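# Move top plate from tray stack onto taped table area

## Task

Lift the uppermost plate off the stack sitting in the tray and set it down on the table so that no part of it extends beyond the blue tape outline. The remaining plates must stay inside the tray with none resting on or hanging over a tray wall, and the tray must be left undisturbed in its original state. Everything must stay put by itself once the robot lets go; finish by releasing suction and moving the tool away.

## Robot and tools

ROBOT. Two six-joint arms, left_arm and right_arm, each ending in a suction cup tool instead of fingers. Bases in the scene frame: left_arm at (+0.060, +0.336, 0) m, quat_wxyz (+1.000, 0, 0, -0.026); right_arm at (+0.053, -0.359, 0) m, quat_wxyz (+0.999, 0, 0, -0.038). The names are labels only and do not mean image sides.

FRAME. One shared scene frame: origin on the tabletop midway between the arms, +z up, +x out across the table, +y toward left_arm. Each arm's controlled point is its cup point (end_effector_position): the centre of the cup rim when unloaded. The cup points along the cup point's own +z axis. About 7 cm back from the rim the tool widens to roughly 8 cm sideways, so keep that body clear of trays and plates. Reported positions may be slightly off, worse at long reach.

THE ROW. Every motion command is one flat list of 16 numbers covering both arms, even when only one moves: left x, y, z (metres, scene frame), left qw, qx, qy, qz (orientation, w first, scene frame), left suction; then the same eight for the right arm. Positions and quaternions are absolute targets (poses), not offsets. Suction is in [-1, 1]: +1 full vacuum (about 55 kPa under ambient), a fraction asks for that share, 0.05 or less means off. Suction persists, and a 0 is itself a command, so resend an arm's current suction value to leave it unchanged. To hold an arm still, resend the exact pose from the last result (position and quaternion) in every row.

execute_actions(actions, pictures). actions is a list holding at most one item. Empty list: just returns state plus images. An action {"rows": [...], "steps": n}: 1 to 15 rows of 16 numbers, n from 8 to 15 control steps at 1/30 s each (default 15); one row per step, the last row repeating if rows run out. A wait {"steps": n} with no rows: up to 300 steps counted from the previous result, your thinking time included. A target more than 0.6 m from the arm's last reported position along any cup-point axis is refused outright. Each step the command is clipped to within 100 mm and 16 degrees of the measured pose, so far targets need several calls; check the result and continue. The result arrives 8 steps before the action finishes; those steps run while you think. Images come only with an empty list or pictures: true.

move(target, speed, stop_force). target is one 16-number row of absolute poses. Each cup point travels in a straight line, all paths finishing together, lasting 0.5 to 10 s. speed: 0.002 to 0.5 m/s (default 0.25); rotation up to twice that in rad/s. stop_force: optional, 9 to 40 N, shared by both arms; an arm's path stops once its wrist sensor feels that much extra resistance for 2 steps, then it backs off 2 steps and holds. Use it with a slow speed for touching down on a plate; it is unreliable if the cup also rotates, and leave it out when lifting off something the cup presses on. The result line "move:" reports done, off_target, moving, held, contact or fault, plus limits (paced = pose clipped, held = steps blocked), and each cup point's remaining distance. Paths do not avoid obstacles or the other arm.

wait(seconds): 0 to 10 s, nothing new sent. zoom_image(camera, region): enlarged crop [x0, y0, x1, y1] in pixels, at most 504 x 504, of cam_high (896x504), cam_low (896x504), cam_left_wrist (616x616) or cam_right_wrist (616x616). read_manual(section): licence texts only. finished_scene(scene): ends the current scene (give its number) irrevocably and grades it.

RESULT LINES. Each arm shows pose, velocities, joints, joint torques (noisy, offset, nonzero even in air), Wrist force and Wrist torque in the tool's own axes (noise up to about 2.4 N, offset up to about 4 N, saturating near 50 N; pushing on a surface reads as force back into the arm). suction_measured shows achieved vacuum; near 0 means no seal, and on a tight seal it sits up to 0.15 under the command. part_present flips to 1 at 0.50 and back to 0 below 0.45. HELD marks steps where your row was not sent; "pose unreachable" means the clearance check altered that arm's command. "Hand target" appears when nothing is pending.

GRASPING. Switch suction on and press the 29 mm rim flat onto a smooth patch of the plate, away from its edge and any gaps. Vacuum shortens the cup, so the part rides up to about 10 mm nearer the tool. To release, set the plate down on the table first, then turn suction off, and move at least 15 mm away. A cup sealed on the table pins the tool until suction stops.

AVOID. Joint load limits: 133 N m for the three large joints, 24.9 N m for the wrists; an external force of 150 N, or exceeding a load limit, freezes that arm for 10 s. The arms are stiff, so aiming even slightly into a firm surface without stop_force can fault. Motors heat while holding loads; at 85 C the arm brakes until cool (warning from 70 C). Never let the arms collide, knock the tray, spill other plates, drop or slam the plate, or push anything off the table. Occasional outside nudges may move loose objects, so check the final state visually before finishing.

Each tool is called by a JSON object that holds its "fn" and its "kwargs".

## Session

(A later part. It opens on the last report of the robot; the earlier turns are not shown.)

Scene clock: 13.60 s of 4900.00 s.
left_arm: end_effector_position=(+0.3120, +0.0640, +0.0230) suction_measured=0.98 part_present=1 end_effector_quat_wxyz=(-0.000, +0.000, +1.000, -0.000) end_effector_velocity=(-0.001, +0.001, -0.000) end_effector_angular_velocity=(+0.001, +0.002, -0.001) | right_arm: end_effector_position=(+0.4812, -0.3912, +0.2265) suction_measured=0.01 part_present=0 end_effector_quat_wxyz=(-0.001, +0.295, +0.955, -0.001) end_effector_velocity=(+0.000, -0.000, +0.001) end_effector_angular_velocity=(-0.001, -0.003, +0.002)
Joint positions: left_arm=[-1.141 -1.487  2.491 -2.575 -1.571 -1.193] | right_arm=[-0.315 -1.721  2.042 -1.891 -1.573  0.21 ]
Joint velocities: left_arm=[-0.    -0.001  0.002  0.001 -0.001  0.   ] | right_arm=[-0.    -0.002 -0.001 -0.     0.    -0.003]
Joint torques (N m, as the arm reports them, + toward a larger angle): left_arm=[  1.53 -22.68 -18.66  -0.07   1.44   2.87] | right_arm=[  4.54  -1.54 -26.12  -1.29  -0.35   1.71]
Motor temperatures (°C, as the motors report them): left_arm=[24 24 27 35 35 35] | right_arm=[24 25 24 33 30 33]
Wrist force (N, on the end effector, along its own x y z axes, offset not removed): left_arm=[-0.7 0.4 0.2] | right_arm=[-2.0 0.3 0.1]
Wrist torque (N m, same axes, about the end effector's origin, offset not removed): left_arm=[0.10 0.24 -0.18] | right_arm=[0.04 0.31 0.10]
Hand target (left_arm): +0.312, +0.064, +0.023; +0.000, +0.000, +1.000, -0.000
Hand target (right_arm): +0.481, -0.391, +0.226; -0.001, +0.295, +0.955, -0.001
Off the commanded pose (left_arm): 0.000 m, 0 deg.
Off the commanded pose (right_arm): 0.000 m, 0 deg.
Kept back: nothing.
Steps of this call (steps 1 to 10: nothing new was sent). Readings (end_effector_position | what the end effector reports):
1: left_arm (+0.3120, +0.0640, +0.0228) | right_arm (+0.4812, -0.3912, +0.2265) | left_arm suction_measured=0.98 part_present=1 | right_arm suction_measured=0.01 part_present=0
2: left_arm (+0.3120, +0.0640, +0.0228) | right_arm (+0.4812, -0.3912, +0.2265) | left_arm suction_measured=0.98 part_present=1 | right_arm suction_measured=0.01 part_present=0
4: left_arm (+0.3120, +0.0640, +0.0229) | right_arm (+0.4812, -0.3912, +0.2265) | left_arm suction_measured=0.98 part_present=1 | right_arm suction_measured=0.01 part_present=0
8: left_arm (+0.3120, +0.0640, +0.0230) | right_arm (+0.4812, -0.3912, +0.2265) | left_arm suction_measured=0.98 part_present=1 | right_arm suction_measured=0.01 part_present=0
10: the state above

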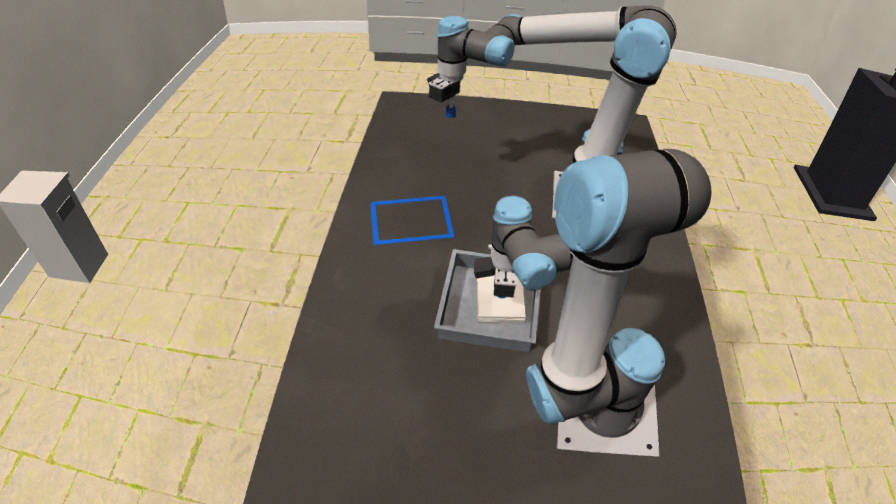

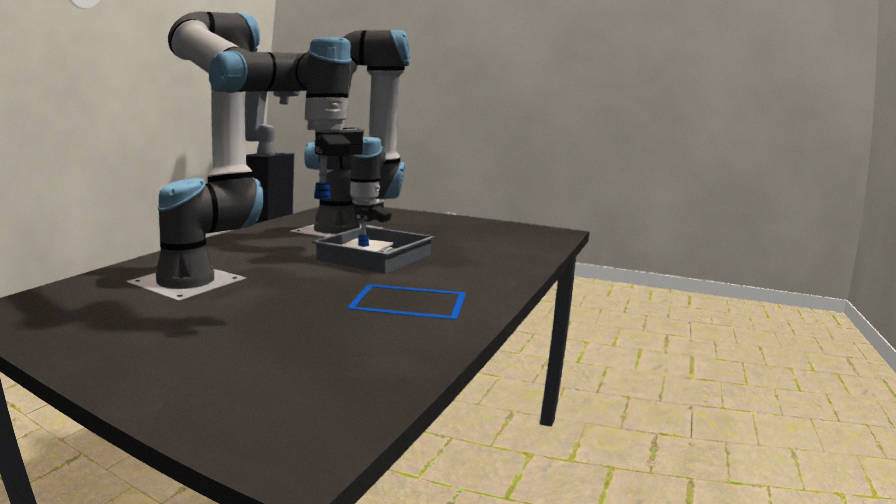

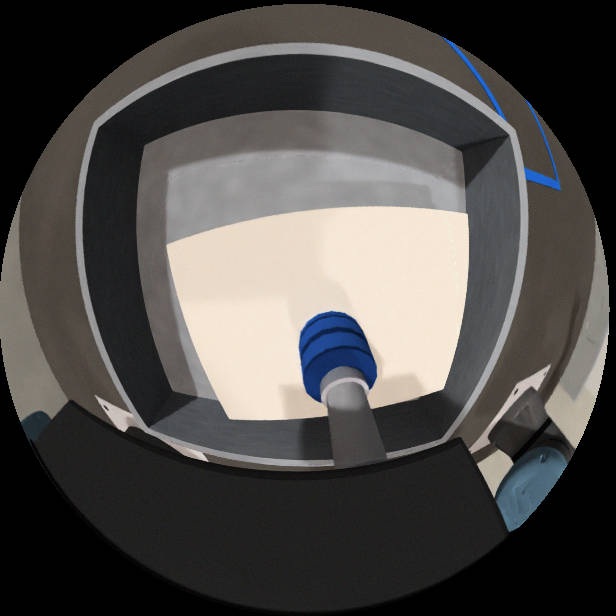

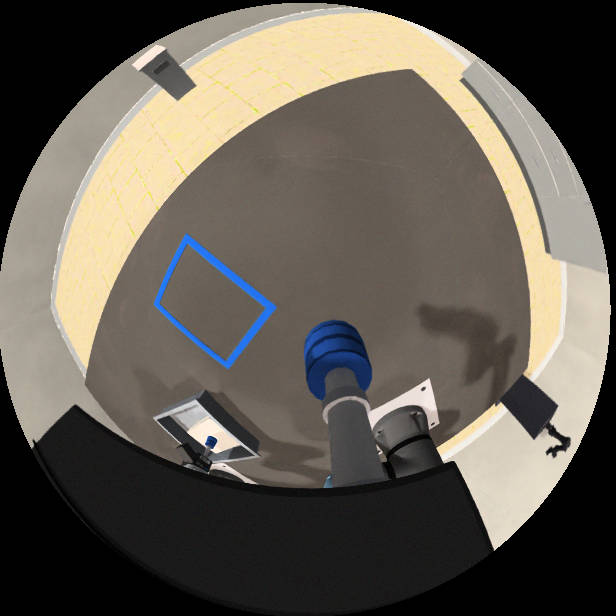

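{"fn": "move", "kwargs": {"target": [0.316,0.068,0.085,0,0,1,0,1,0.4812,-0.3912,0.2265,-0.001,0.295,0.955,-0.001,0], "speed": 0.1}}

{"fn": "zoom_image", "kwargs": {"camera": "cam_low", "region": [310, 200, 440, 275]}}

{"fn": "zoom_image", "kwargs": {"camera": "cam_high", "region": [430, 240, 560, 360]}}

Scene clock: 15.13 s of 4900.00 s.
left_arm: end_effector_position=(+0.3160, +0.0681, +0.0847) suction_measured=0.98 part_present=1 end_effector_quat_wxyz=(+0.000, -0.000, +1.000, -0.000) end_effector_velocity=(-0.000, -0.000, +0.003) end_effector_angular_velocity=(-0.002, +0.002, +0.001) | right_arm: end_effector_position=(+0.4812, -0.3912, +0.2265) suction_measured=0.01 part_present=0 end_effector_quat_wxyz=(-0.001, +0.295, +0.955, -0.001) end_effector_velocity=(+0.000, +0.000, -0.000) end_effector_angular_velocity=(+0.000, +0.001, +0.002)
Joint positions: left_arm=[-1.126 -1.664  2.419 -2.326 -1.571 -1.178] | right_arm=[-0.315 -1.721  2.042 -1.891 -1.573  0.21 ]
Joint velocities: left_arm=[ 0.002 -0.007 -0.004  0.01  -0.003  0.   ] | right_arm=[ 0.001  0.001 -0.     0.    -0.    -0.001]
Joint torques (N m, as the arm reports them, + toward a larger angle): left_arm=[  5.96 -18.92 -22.74   0.15   2.37   2.93] | right_arm=[  4.44  -2.01 -25.17  -1.03  -0.23   1.92]
Motor temperatures (°C, as the motors report them): left_arm=[24 24 27 35 35 35] | right_arm=[24 25 24 33 30 33]
Wrist force (N, on the end effector, along its own x y z axes, offset not removed): left_arm=[0.8 0.6 0.2] | right_arm=[-2.7 0.1 0.5]
Wrist torque (N m, same axes, about the end effector's origin, offset not removed): left_arm=[0.21 0.11 -0.17] | right_arm=[0.09 0.44 0.03]
Hand target (left_arm): +0.316, +0.068, +0.085; +0.000, -0.000, +1.000, +0.000
Hand target (right_arm): +0.481, -0.391, +0.226; -0.001, +0.295, +0.955, -0.001
Off the commanded pose (left_arm): 0.000 m, 0 deg.
Off the commanded pose (right_arm): 0.000 m, 0 deg.
Kept back: nothing.
move: done

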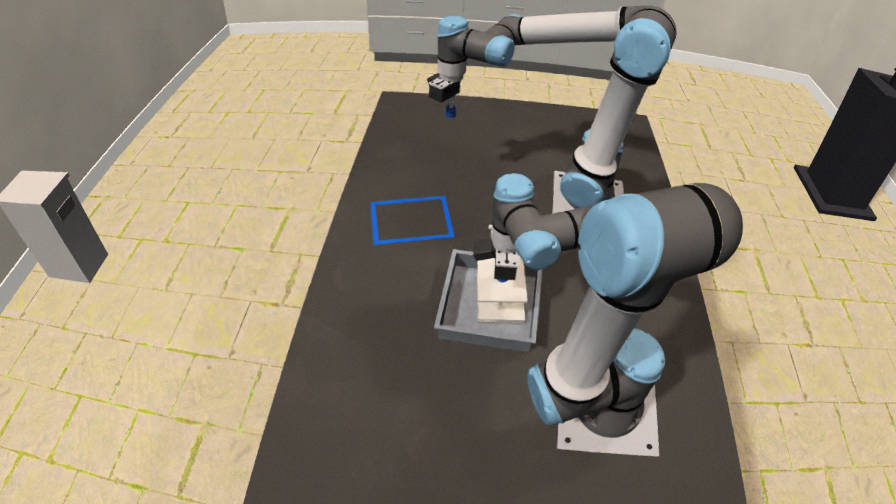

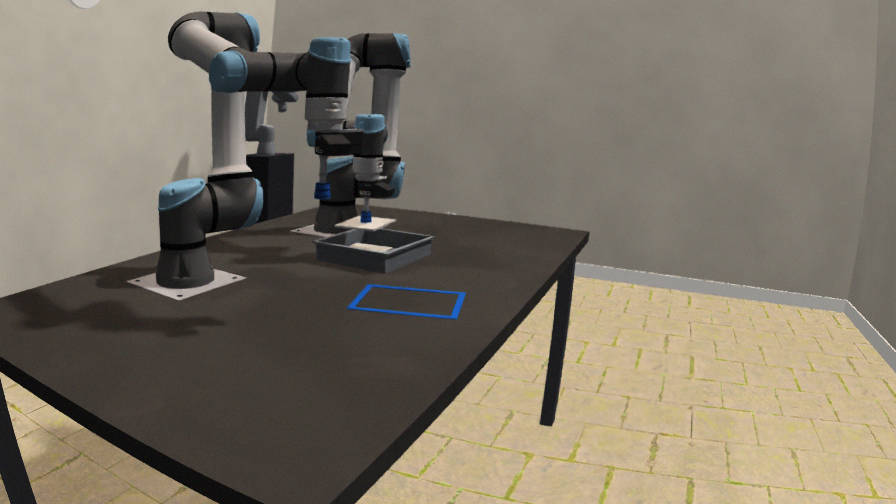

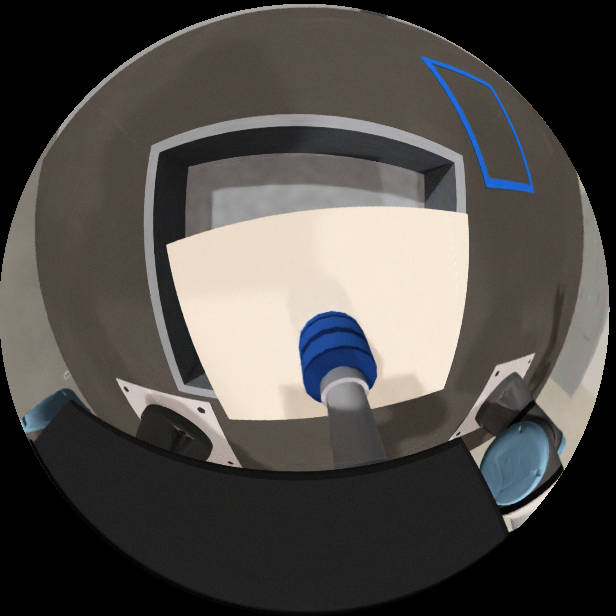

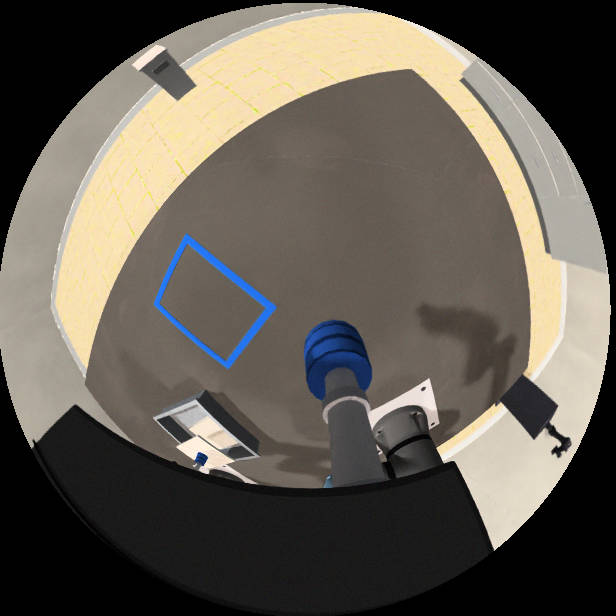

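Region (310, 200, 440, 275) of cam_low's 896x504 image, scaled by 3.877, with more detail than that image has; it fills the top 291 rows of this view, and the rest is white.

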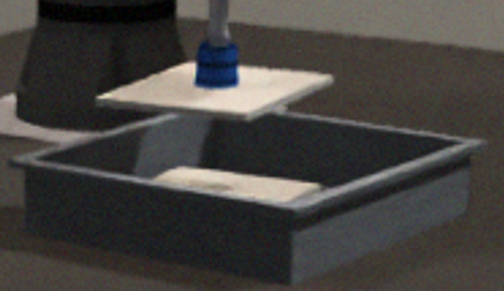

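Region (430, 240, 560, 360) of cam_high's 896x504 image, scaled by 3.877, with more detail than that image has; it fills the top 465 rows of this view, and the rest is white.

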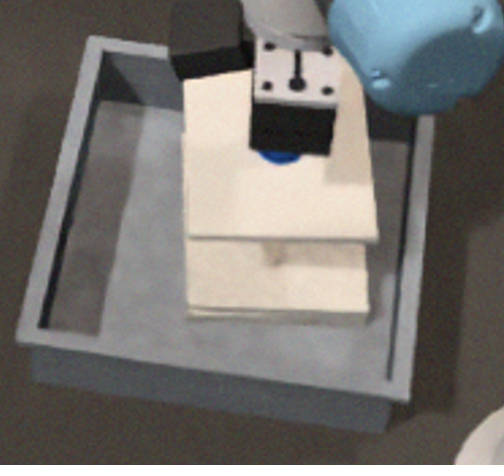

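{"fn": "move", "kwargs": {"target": [0.576,-0.2145,0.062,0,0.6313,0.7755,0,1,0.4812,-0.3912,0.2265,-0.001,0.295,0.955,-0.001,0], "speed": 0.3}}

{"fn": "move", "kwargs": {"target": [0.576,-0.2145,0.015,0,0.6313,0.7755,0,1,0.4812,-0.3912,0.2265,-0.001,0.295,0.955,-0.001,0], "speed": 0.08}}

Scene clock: 22.00 s of 4900.00 s.
left_arm: end_effector_position=(+0.5755, -0.2143, +0.0627) suction_measured=0.98 part_present=1 end_effector_quat_wxyz=(+0.000, +0.631, +0.776, +0.000) end_effector_velocity=(+0.003, -0.003, +0.001) end_effector_angular_velocity=(-0.000, +0.003, -0.009) | right_arm: end_effector_position=(+0.4812, -0.3912, +0.2265) suction_measured=0.01 part_present=0 end_effector_quat_wxyz=(-0.001, +0.295, +0.955, -0.001) end_effector_velocity=(-0.000, +0.000, +0.000) end_effector_angular_velocity=(-0.001, -0.001, +0.000)
Joint positions: left_arm=[-0.945 -0.813  1.28  -2.038 -1.57   0.369] | right_arm=[-0.315 -1.721  2.042 -1.891 -1.573  0.21 ]
Joint velocities: left_arm=[ 0.002  0.009 -0.019  0.011 -0.002  0.01 ] | right_arm=[ 0.    -0.002  0.     0.    -0.     0.   ]
Joint torques (N m, as the arm reports them, + toward a larger angle): left_arm=[  6.54 -42.77 -25.12   0.17  -2.06   2.76] | right_arm=[  3.11  -2.1  -26.62  -1.     0.08   1.79]
Motor temperatures (°C, as the motors report them): left_arm=[24 24 27 35 35 35] | right_arm=[24 25 24 33 30 33]
Wrist force (N, on the end effector, along its own x y z axes, offset not removed): left_arm=[-1.8 0.3 -0.7] | right_arm=[-0.6 -1.3 1.8]
Wrist torque (N m, same axes, about the end effector's origin, offset not removed): left_arm=[0.15 0.36 -0.19] | right_arm=[-0.13 0.25 -0.02]
Hand target (left_arm): +0.576, -0.215, +0.063; +0.000, +0.631, +0.776, +0.000
Hand target (right_arm): +0.481, -0.391, +0.226; -0.001, +0.295, +0.955, -0.001
Off the commanded pose (left_arm): 0.001 m, 0 deg.
Off the commanded pose (right_arm): 0.000 m, 0 deg.
Kept back: nothing.
After step 90, 0.93 s passed at rest.
move: done

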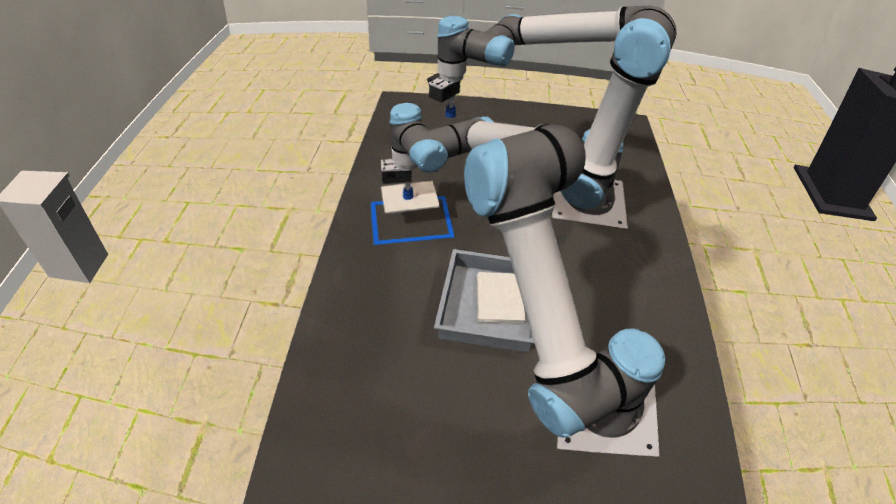

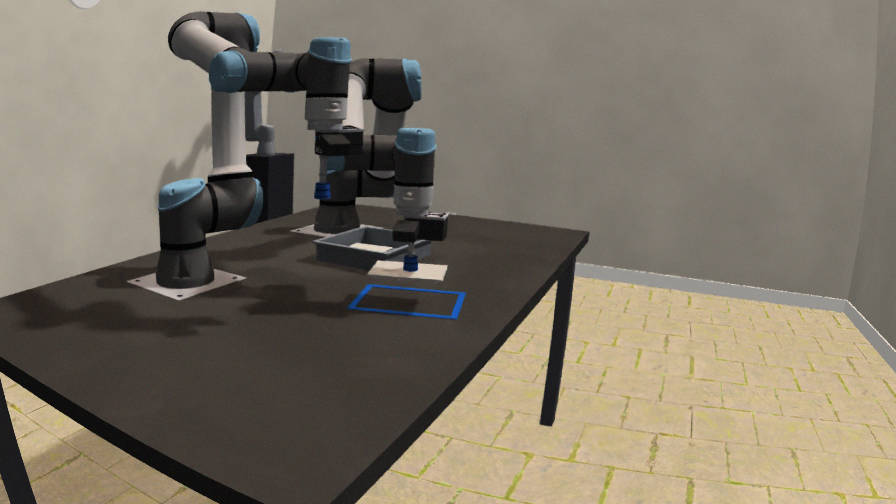

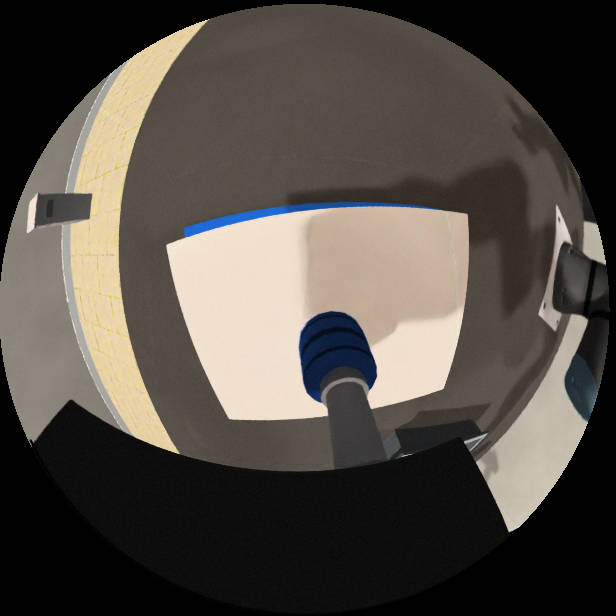

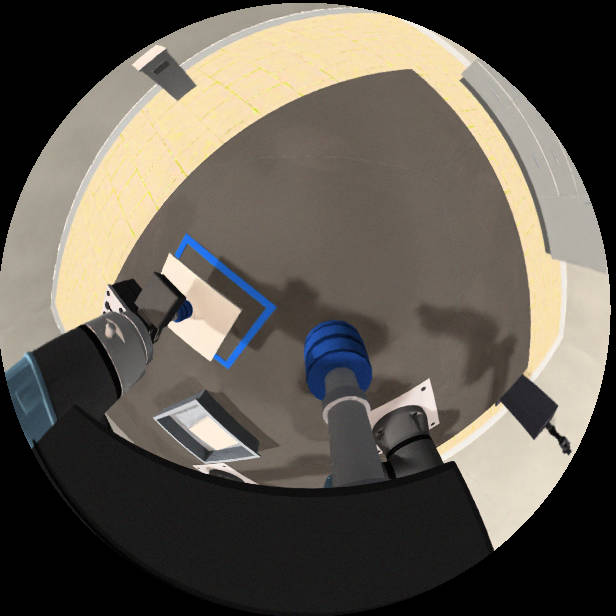

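Scene clock: 23.07 s of 4900.00 s.
left_arm: end_effector_position=(+0.5760, -0.2146, +0.0154) suction_measured=0.98 part_present=1 end_effector_quat_wxyz=(-0.000, +0.631, +0.776, +0.000) end_effector_velocity=(-0.001, +0.000, -0.004) end_effector_angular_velocity=(+0.001, +0.003, -0.000) | right_arm: end_effector_position=(+0.4812, -0.3912, +0.2265) suction_measured=0.01 part_present=0 end_effector_quat_wxyz=(-0.001, +0.295, +0.955, -0.001) end_effector_velocity=(-0.000, -0.000, +0.000) end_effector_angular_velocity=(-0.001, +0.000, -0.000)
Joint positions: left_arm=[-0.944 -0.755  1.309 -2.125 -1.571  0.37 ] | right_arm=[-0.315 -1.721  2.042 -1.891 -1.573  0.21 ]
Joint velocities: left_arm=[-0.     0.004  0.003 -0.005 -0.001  0.   ] | right_arm=[ 0.    -0.     0.    -0.    -0.001  0.001]
Joint torques (N m, as the arm reports them, + toward a larger angle): left_arm=[  6.29 -43.16 -11.    -5.16  -2.14   2.9 ] | right_arm=[  1.95  -2.47 -26.06  -1.25   0.19   1.71]
Motor temperatures (°C, as the motors report them): left_arm=[24 24 27 35 35 35] | right_arm=[24 25 24 33 30 33]
Wrist force (N, on the end effector, along its own x y z axes, offset not removed): left_arm=[-0.2 0.3 -0.3] | right_arm=[-2.1 -1.3 0.8]
Wrist torque (N m, same axes, about the end effector's origin, offset not removed): left_arm=[0.11 0.26 -0.18] | right_arm=[-0.21 0.31 0.10]
Hand target (left_arm): +0.576, -0.215, +0.015; -0.000, +0.631, +0.776, +0.000
Hand target (right_arm): +0.481, -0.391, +0.226; -0.001, +0.295, +0.955, -0.001
Off the commanded pose (left_arm): 0.000 m, 0 deg.
Off the commanded pose (right_arm): 0.000 m, 0 deg.
Kept back: nothing.
move: done

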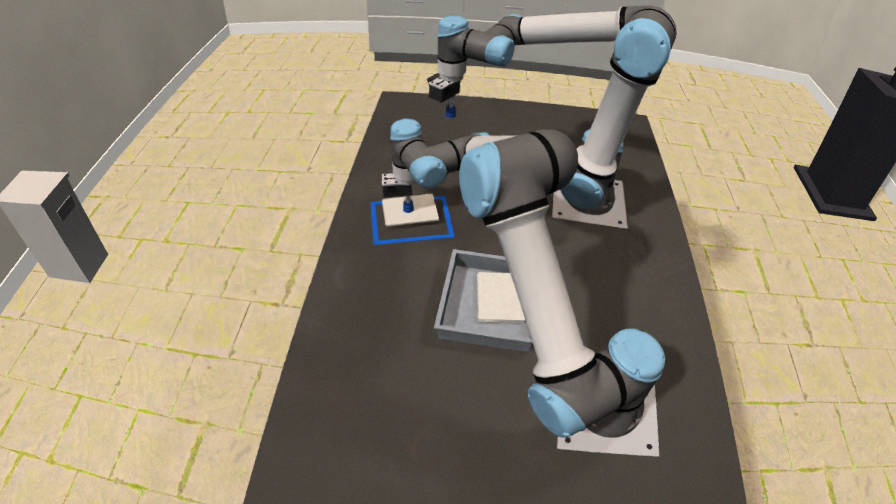

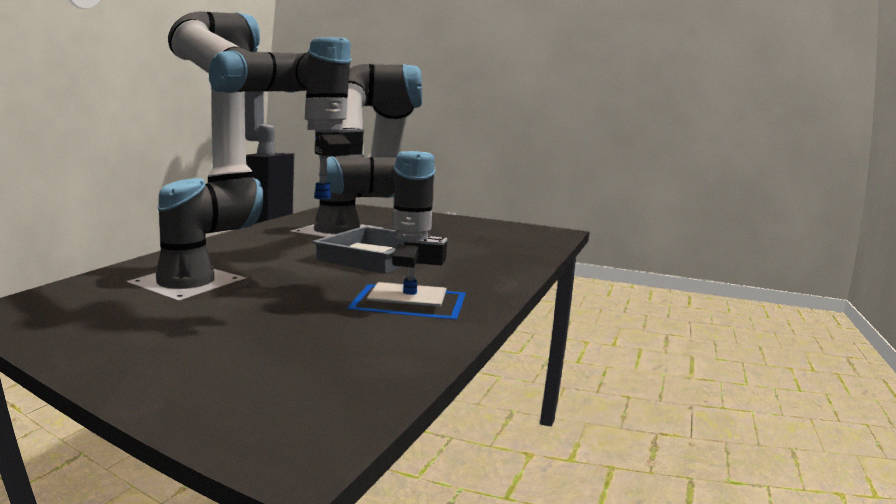

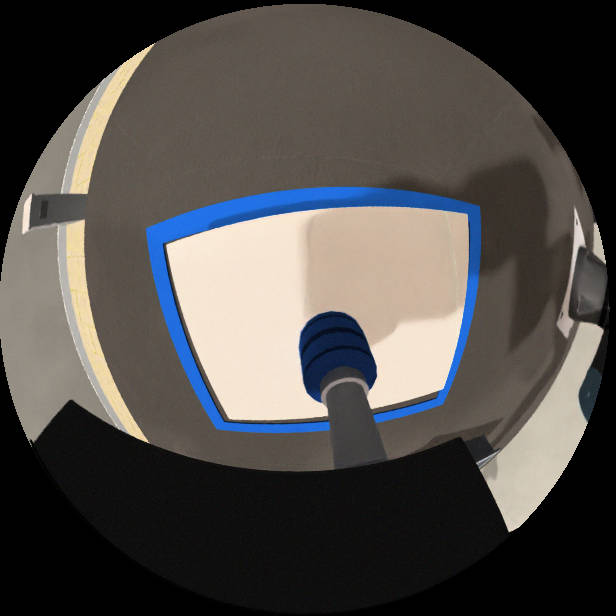

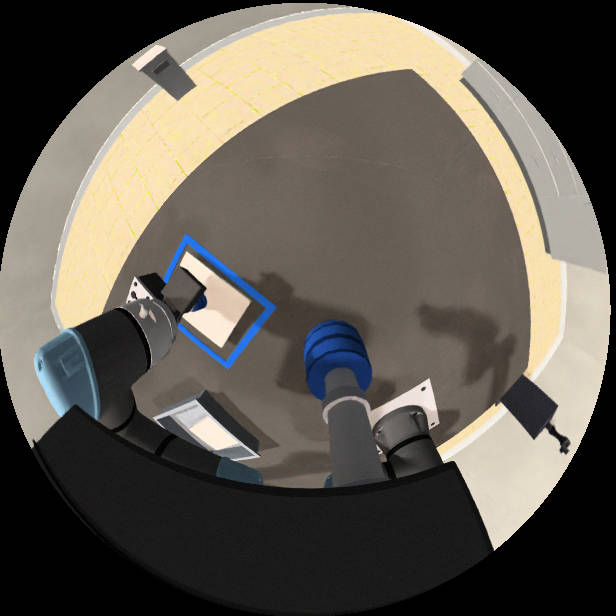

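{"fn": "move", "kwargs": {"target": [0.572,-0.199,0.001,0,0.6414,0.7672,0,1,0.4812,-0.3912,0.2265,-0.001,0.295,0.955,-0.001,0], "speed": 0.04}}

{"fn": "move", "kwargs": {"target": [0.572,-0.199,-0.015,0,0.6414,0.7672,0,1,0.4812,-0.3912,0.2265,-0.001,0.295,0.955,-0.001,0], "speed": 0.004, "stop_force": 9}}

Scene clock: 24.73 s of 4900.00 s.
left_arm: end_effector_position=(+0.5721, -0.1993, +0.0012) suction_measured=0.98 part_present=1 end_effector_quat_wxyz=(-0.000, +0.641, +0.767, +0.000) end_effector_velocity=(+0.000, +0.002, -0.002) end_effector_angular_velocity=(-0.001, -0.001, -0.002) | right_arm: end_effector_position=(+0.4812, -0.3912, +0.2265) suction_measured=0.01 part_present=0 end_effector_quat_wxyz=(-0.001, +0.295, +0.955, -0.001) end_effector_velocity=(+0.000, +0.000, -0.000) end_effector_angular_velocity=(+0.000, +0.000, +0.002)
Joint positions: left_arm=[-0.937 -0.765  1.371 -2.177 -1.571  0.403] | right_arm=[-0.315 -1.721  2.042 -1.891 -1.573  0.21 ]
Joint velocities: left_arm=[ 0.002 -0.001  0.007 -0.008 -0.     0.004] | right_arm=[ 0.001  0.001 -0.    -0.     0.    -0.001]
Joint torques (N m, as the arm reports them, + toward a larger angle): left_arm=[  5.89 -54.57 -11.13  -4.95  -0.8    2.93] | right_arm=[  1.82  -2.62 -25.05  -1.12   0.14   1.86]
Motor temperatures (°C, as the motors report them): left_arm=[24 24 27 35 35 35] | right_arm=[24 25 24 33 30 33]
Wrist force (N, on the end effector, along its own x y z axes, offset not removed): left_arm=[1.3 0.3 0.2] | right_arm=[0.5 -1.3 0.8]
Wrist torque (N m, same axes, about the end effector's origin, offset not removed): left_arm=[0.15 -0.01 -0.18] | right_arm=[-0.19 -0.13 0.00]
Hand target (left_arm): +0.572, -0.199, +0.001; -0.000, +0.641, +0.767, +0.000
Hand target (right_arm): +0.481, -0.391, +0.226; -0.001, +0.295, +0.955, -0.001
Off the commanded pose (left_arm): 0.000 m, 0 deg.
Off the commanded pose (right_arm): 0.000 m, 0 deg.
Kept back: nothing.
move: done

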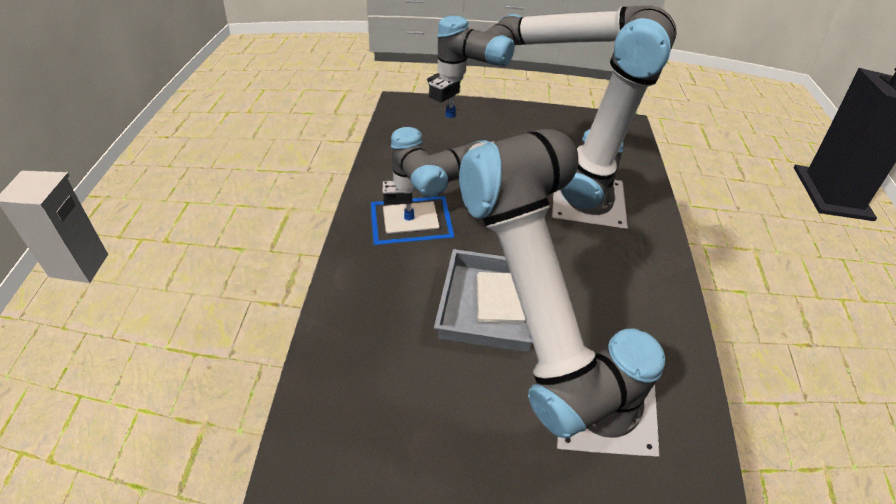

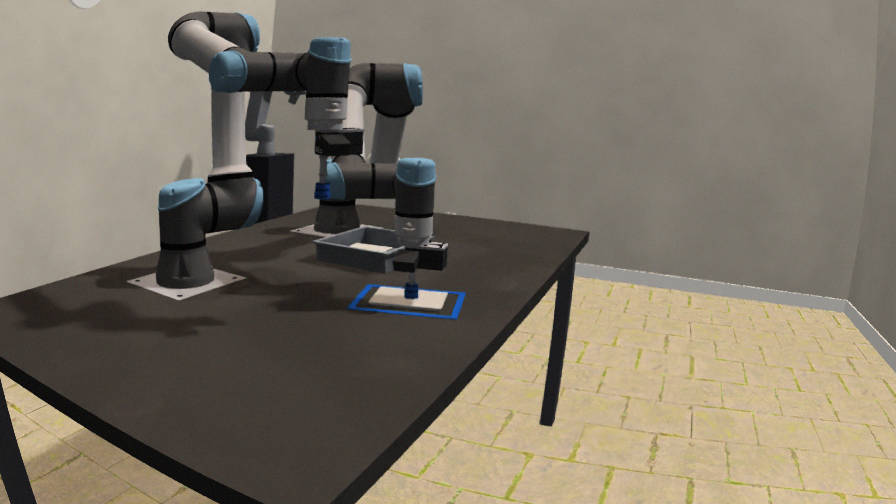

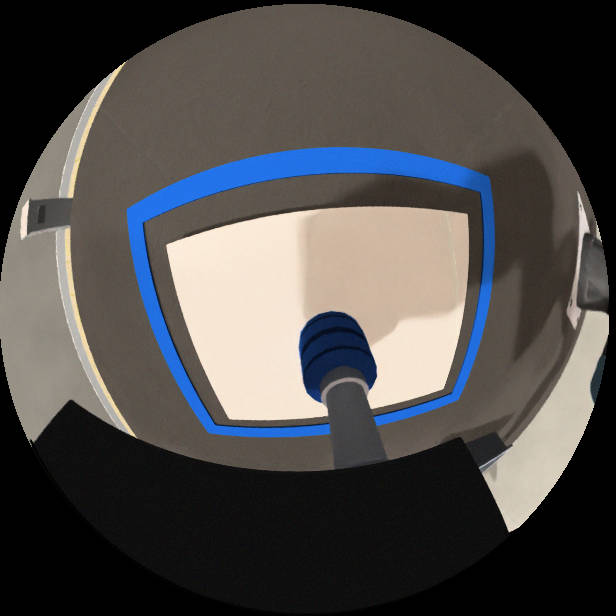

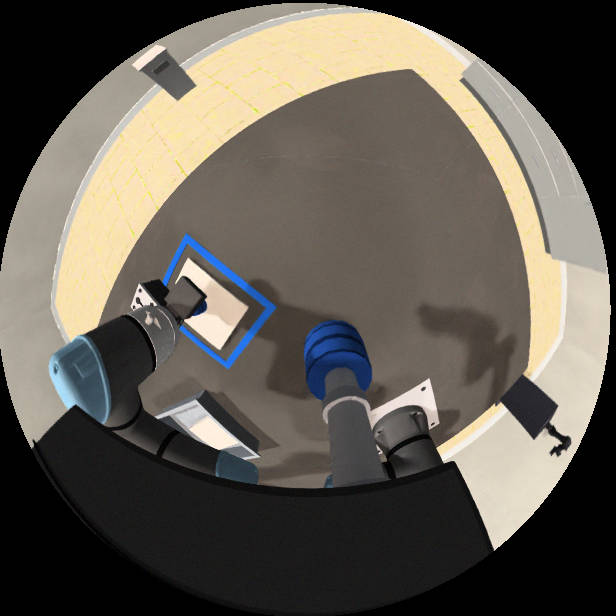

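Scene clock: 26.10 s of 4900.00 s.
left_arm: end_effector_position=(+0.5721, -0.1993, -0.0027) suction_measured=0.98 part_present=1 end_effector_quat_wxyz=(+0.000, +0.641, +0.767, -0.000) end_effector_velocity=(-0.000, +0.000, +0.001) end_effector_angular_velocity=(+0.001, +0.000, +0.000) | right_arm: end_effector_position=(+0.4812, -0.3912, +0.2265) suction_measured=0.01 part_present=0 end_effector_quat_wxyz=(-0.001, +0.295, +0.955, -0.001) end_effector_velocity=(+0.000, -0.000, +0.001) end_effector_angular_velocity=(-0.001, -0.002, -0.001)
Joint positions: left_arm=[-0.937 -0.759  1.373 -2.184 -1.571  0.403] | right_arm=[-0.315 -1.721  2.042 -1.891 -1.573  0.21 ]
Joint velocities: left_arm=[-0.    -0.002 -0.001  0.003  0.    -0.   ] | right_arm=[ 0.    -0.001 -0.001  0.    -0.     0.001]
Joint torques (N m, as the arm reports them, + toward a larger angle): left_arm=[  0.46 -42.55 -11.17   0.26  -0.45  -1.31] | right_arm=[  1.07  -1.91 -24.99  -1.23   0.4    1.73]
Motor temperatures (°C, as the motors report them): left_arm=[24 24 27 35 35 35] | right_arm=[24 25 24 33 30 33]
Wrist force (N, on the end effector, along its own x y z axes, offset not removed): left_arm=[6.5 -4.8 -19.6] | right_arm=[-4.1 -0.8 1.7]
Wrist torque (N m, same axes, about the end effector's origin, offset not removed): left_arm=[-0.06 0.14 -0.16] | right_arm=[-0.09 0.56 0.15]
Hand target (left_arm): +0.572, -0.199, -0.003; +0.000, +0.641, +0.767, -0.000
Hand target (right_arm): +0.481, -0.391, +0.226; -0.001, +0.295, +0.955, -0.001
Off the commanded pose (left_arm): 0.012 m, 0 deg.
Off the commanded pose (right_arm): 0.000 m, 0 deg.
Kept back: nothing.
move: contact (left_arm)

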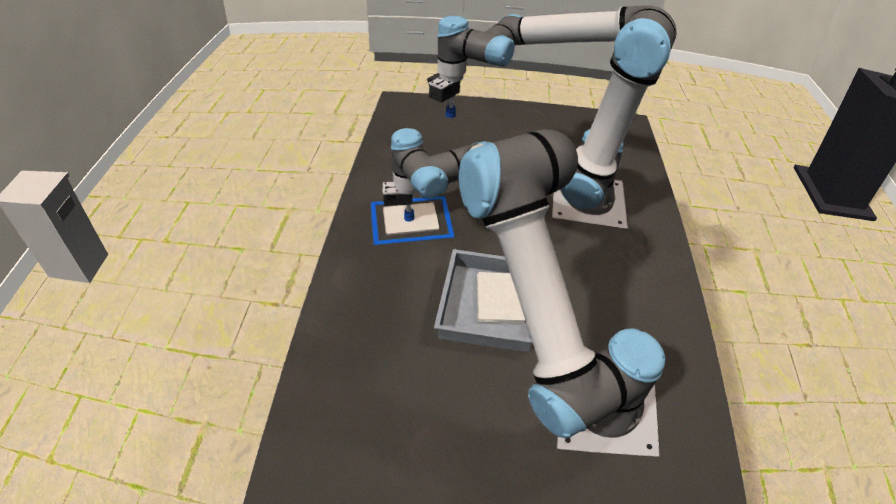

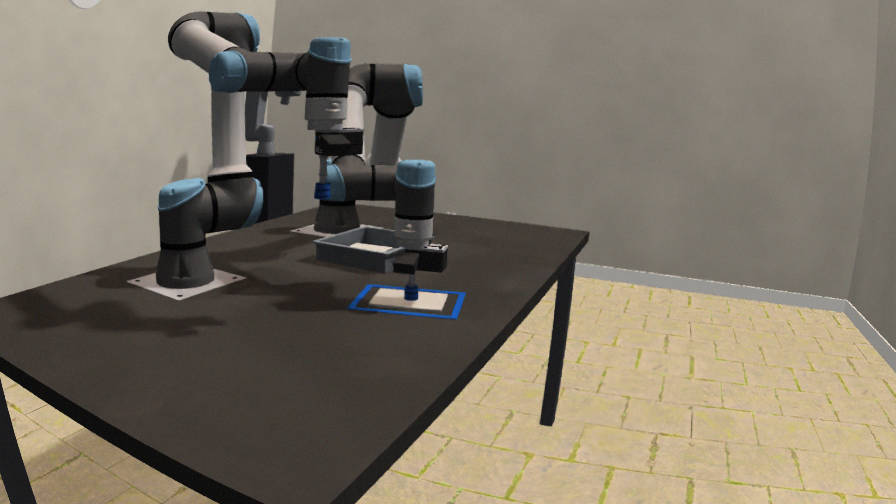

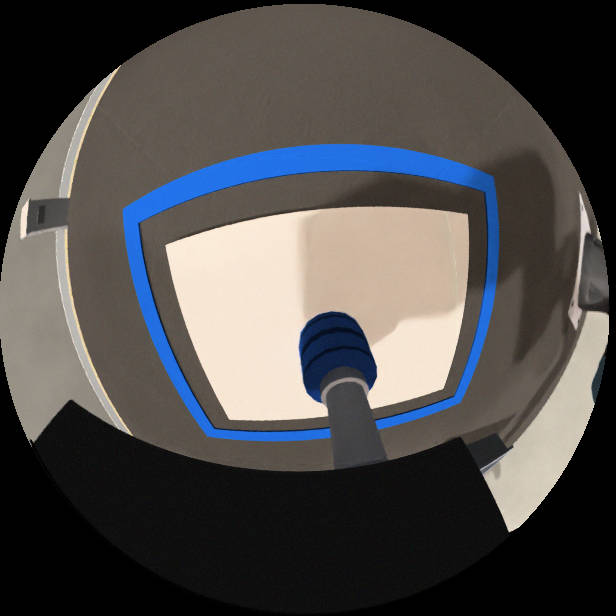

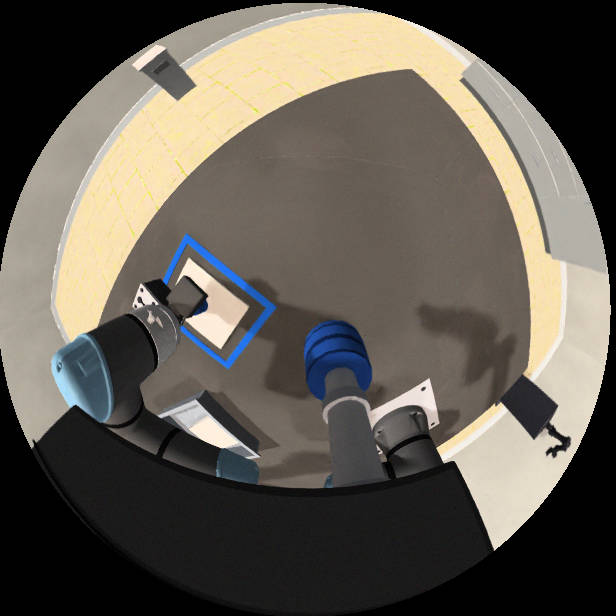

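{"fn": "execute_actions", "kwargs": {"actions": [{"rows": [[0.572,-0.1993,-0.002,0,0.6414,0.7672,0,0,0.4812,-0.3912,0.2265,-0.001,0.295,0.955,-0.001,0]], "steps": 15}]}}

Scene clock: 26.50 s of 4900.00 s.
left_arm: end_effector_position=(+0.5720, -0.1992, -0.0022) suction_measured=0.00 part_present=0 end_effector_quat_wxyz=(-0.000, +0.641, +0.767, +0.000) end_effector_velocity=(-0.000, -0.001, +0.001) end_effector_angular_velocity=(+0.001, -0.001, -0.001) | right_arm: end_effector_position=(+0.4812, -0.3912, +0.2265) suction_measured=0.01 part_present=0 end_effector_quat_wxyz=(-0.001, +0.295, +0.955, -0.001) end_effector_velocity=(+0.000, -0.000, +0.000) end_effector_angular_velocity=(-0.000, -0.001, +0.001)
Joint positions: left_arm=[-0.937 -0.76   1.373 -2.183 -1.571  0.403] | right_arm=[-0.315 -1.721  2.042 -1.891 -1.573  0.21 ]
Joint velocities: left_arm=[-0.001 -0.001 -0.002  0.003  0.001  0.   ] | right_arm=[-0.001 -0.001 -0.     0.     0.    -0.001]
Joint torques (N m, as the arm reports them, + toward a larger angle): left_arm=[ -8.81 -49.13 -21.08   1.03  -0.71   0.86] | right_arm=[  1.84  -1.79 -26.38  -0.84   0.52   1.99]
Motor temperatures (°C, as the motors report them): left_arm=[24 24 27 35 35 35] | right_arm=[24 25 24 33 30 33]
Wrist force (N, on the end effector, along its own x y z axes, offset not removed): left_arm=[0.9 1.8 -8.9] | right_arm=[-3.0 -3.6 0.1]
Wrist torque (N m, same axes, about the end effector's origin, offset not removed): left_arm=[0.35 0.04 -0.18] | right_arm=[-0.53 0.43 0.03]
Steps of this call (steps 1 to 5: nothing new was sent; steps 6 to 12: the first 7 steps of this action). Readings (end_effector_position | what the end effector reports):
6: left_arm (+0.5721, -0.1992, -0.0026) | right_arm (+0.4812, -0.3912, +0.2265) | left_arm suction_measured=0.00 part_present=0 | right_arm suction_measured=0.01 part_present=0
7: left_arm (+0.5721, -0.1992, -0.0025) | right_arm (+0.4812, -0.3912, +0.2265) | left_arm suction_measured=0.00 part_present=0 | right_arm suction_measured=0.01 part_present=0
9: left_arm (+0.5721, -0.1992, -0.0024) | right_arm (+0.4812, -0.3912, +0.2265) | left_arm suction_measured=0.00 part_present=0 | right_arm suction_measured=0.01 part_present=0
12: the state above

{"fn": "move", "kwargs": {"target": [0.572,-0.199,0.09,0,0.6414,0.7672,0,0,0.4812,-0.3912,0.2265,-0.001,0.295,0.955,-0.001,0], "speed": 0.15}}

{"fn": "zoom_image", "kwargs": {"camera": "cam_low", "region": [300, 220, 480, 330]}}

Scene clock: 27.97 s of 4900.00 s.
left_arm: end_effector_position=(+0.5720, -0.1988, +0.0896) suction_measured=0.00 part_present=0 end_effector_quat_wxyz=(+0.000, +0.641, +0.767, +0.000) end_effector_velocity=(+0.001, -0.000, +0.003) end_effector_angular_velocity=(-0.000, -0.002, +0.000) | right_arm: end_effector_position=(+0.4812, -0.3912, +0.2265) suction_measured=0.01 part_present=0 end_effector_quat_wxyz=(-0.001, +0.295, +0.955, -0.001) end_effector_velocity=(-0.000, +0.000, +0.001) end_effector_angular_velocity=(-0.001, -0.002, +0.001)
Joint positions: left_arm=[-0.937 -0.872  1.31  -2.009 -1.571  0.404] | right_arm=[-0.315 -1.721  2.042 -1.891 -1.573  0.21 ]
Joint velocities: left_arm=[-0.    -0.003 -0.004  0.006  0.002 -0.   ] | right_arm=[ 0.001 -0.003  0.001 -0.    -0.    -0.   ]
Joint torques (N m, as the arm reports them, + toward a larger angle): left_arm=[ -6.97 -51.8  -24.78   0.16   2.15   1.02] | right_arm=[  2.05  -2.15 -24.39  -1.11   0.48   1.95]
Motor temperatures (°C, as the motors report them): left_arm=[24 24 27 35 35 35] | right_arm=[24 25 24 33 30 33]
Wrist force (N, on the end effector, along its own x y z axes, offset not removed): left_arm=[0.9 -0.6 -2.6] | right_arm=[-2.0 -1.8 0.2]
Wrist torque (N m, same axes, about the end effector's origin, offset not removed): left_arm=[0.00 0.12 -0.16] | right_arm=[-0.32 0.22 -0.01]
Hand target (left_arm): +0.572, -0.199, +0.090; +0.000, +0.641, +0.767, -0.000
Hand target (right_arm): +0.481, -0.391, +0.226; -0.001, +0.295, +0.955, -0.001
Off your previous action's commanded pose (left_arm): 0.000 m, 0 deg at its last step (step 8 of this call).
Off your previous action's commanded pose (right_arm): 0.000 m, 0 deg at its last step (step 8 of this call).
Off the commanded pose (left_arm): 0.000 m, 0 deg.
Off the commanded pose (right_arm): 0.000 m, 0 deg.
Kept back: nothing.
move: done

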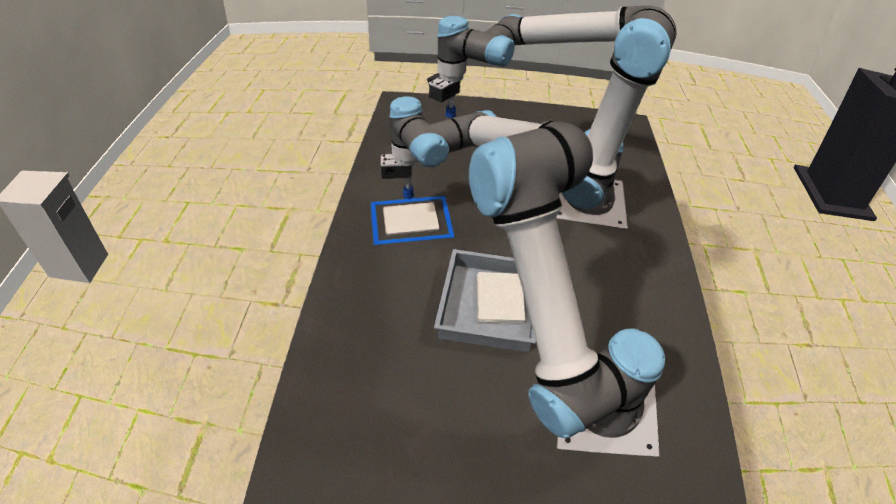

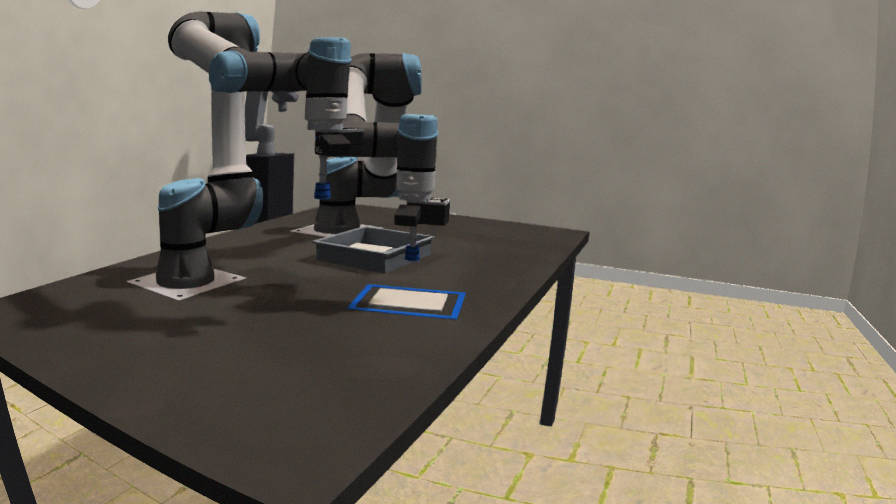

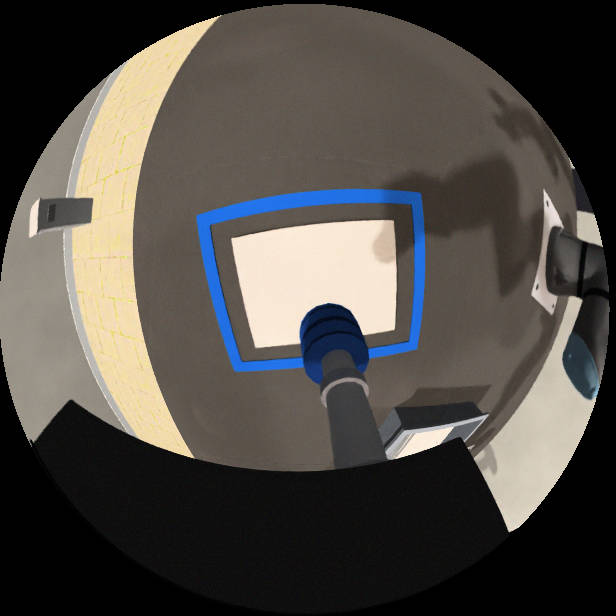

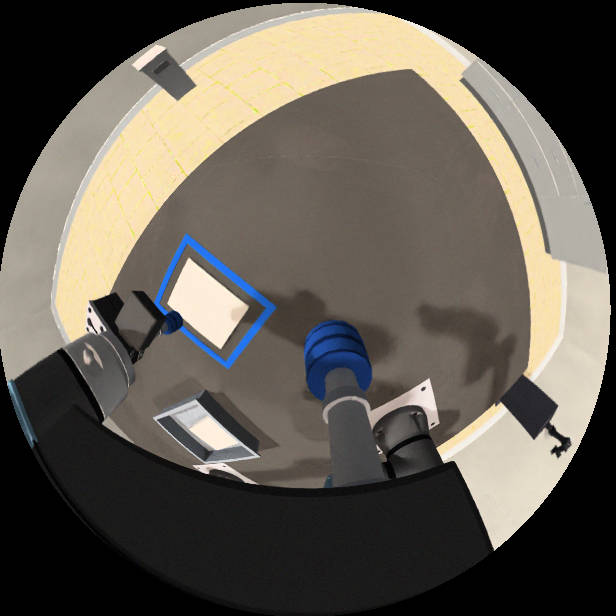

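Region (300, 220, 480, 330) of cam_low's 896x504 image, scaled by 2.800, with more detail than that image has.

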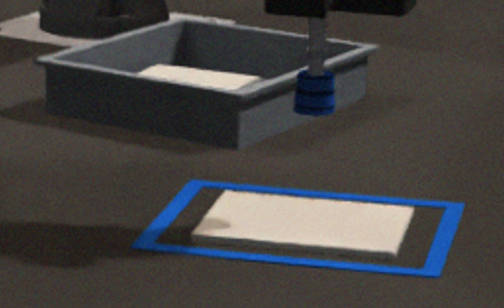

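{"fn": "finished_scene", "kwargs": {"scene": 1}}

The scene is finished: the task was done.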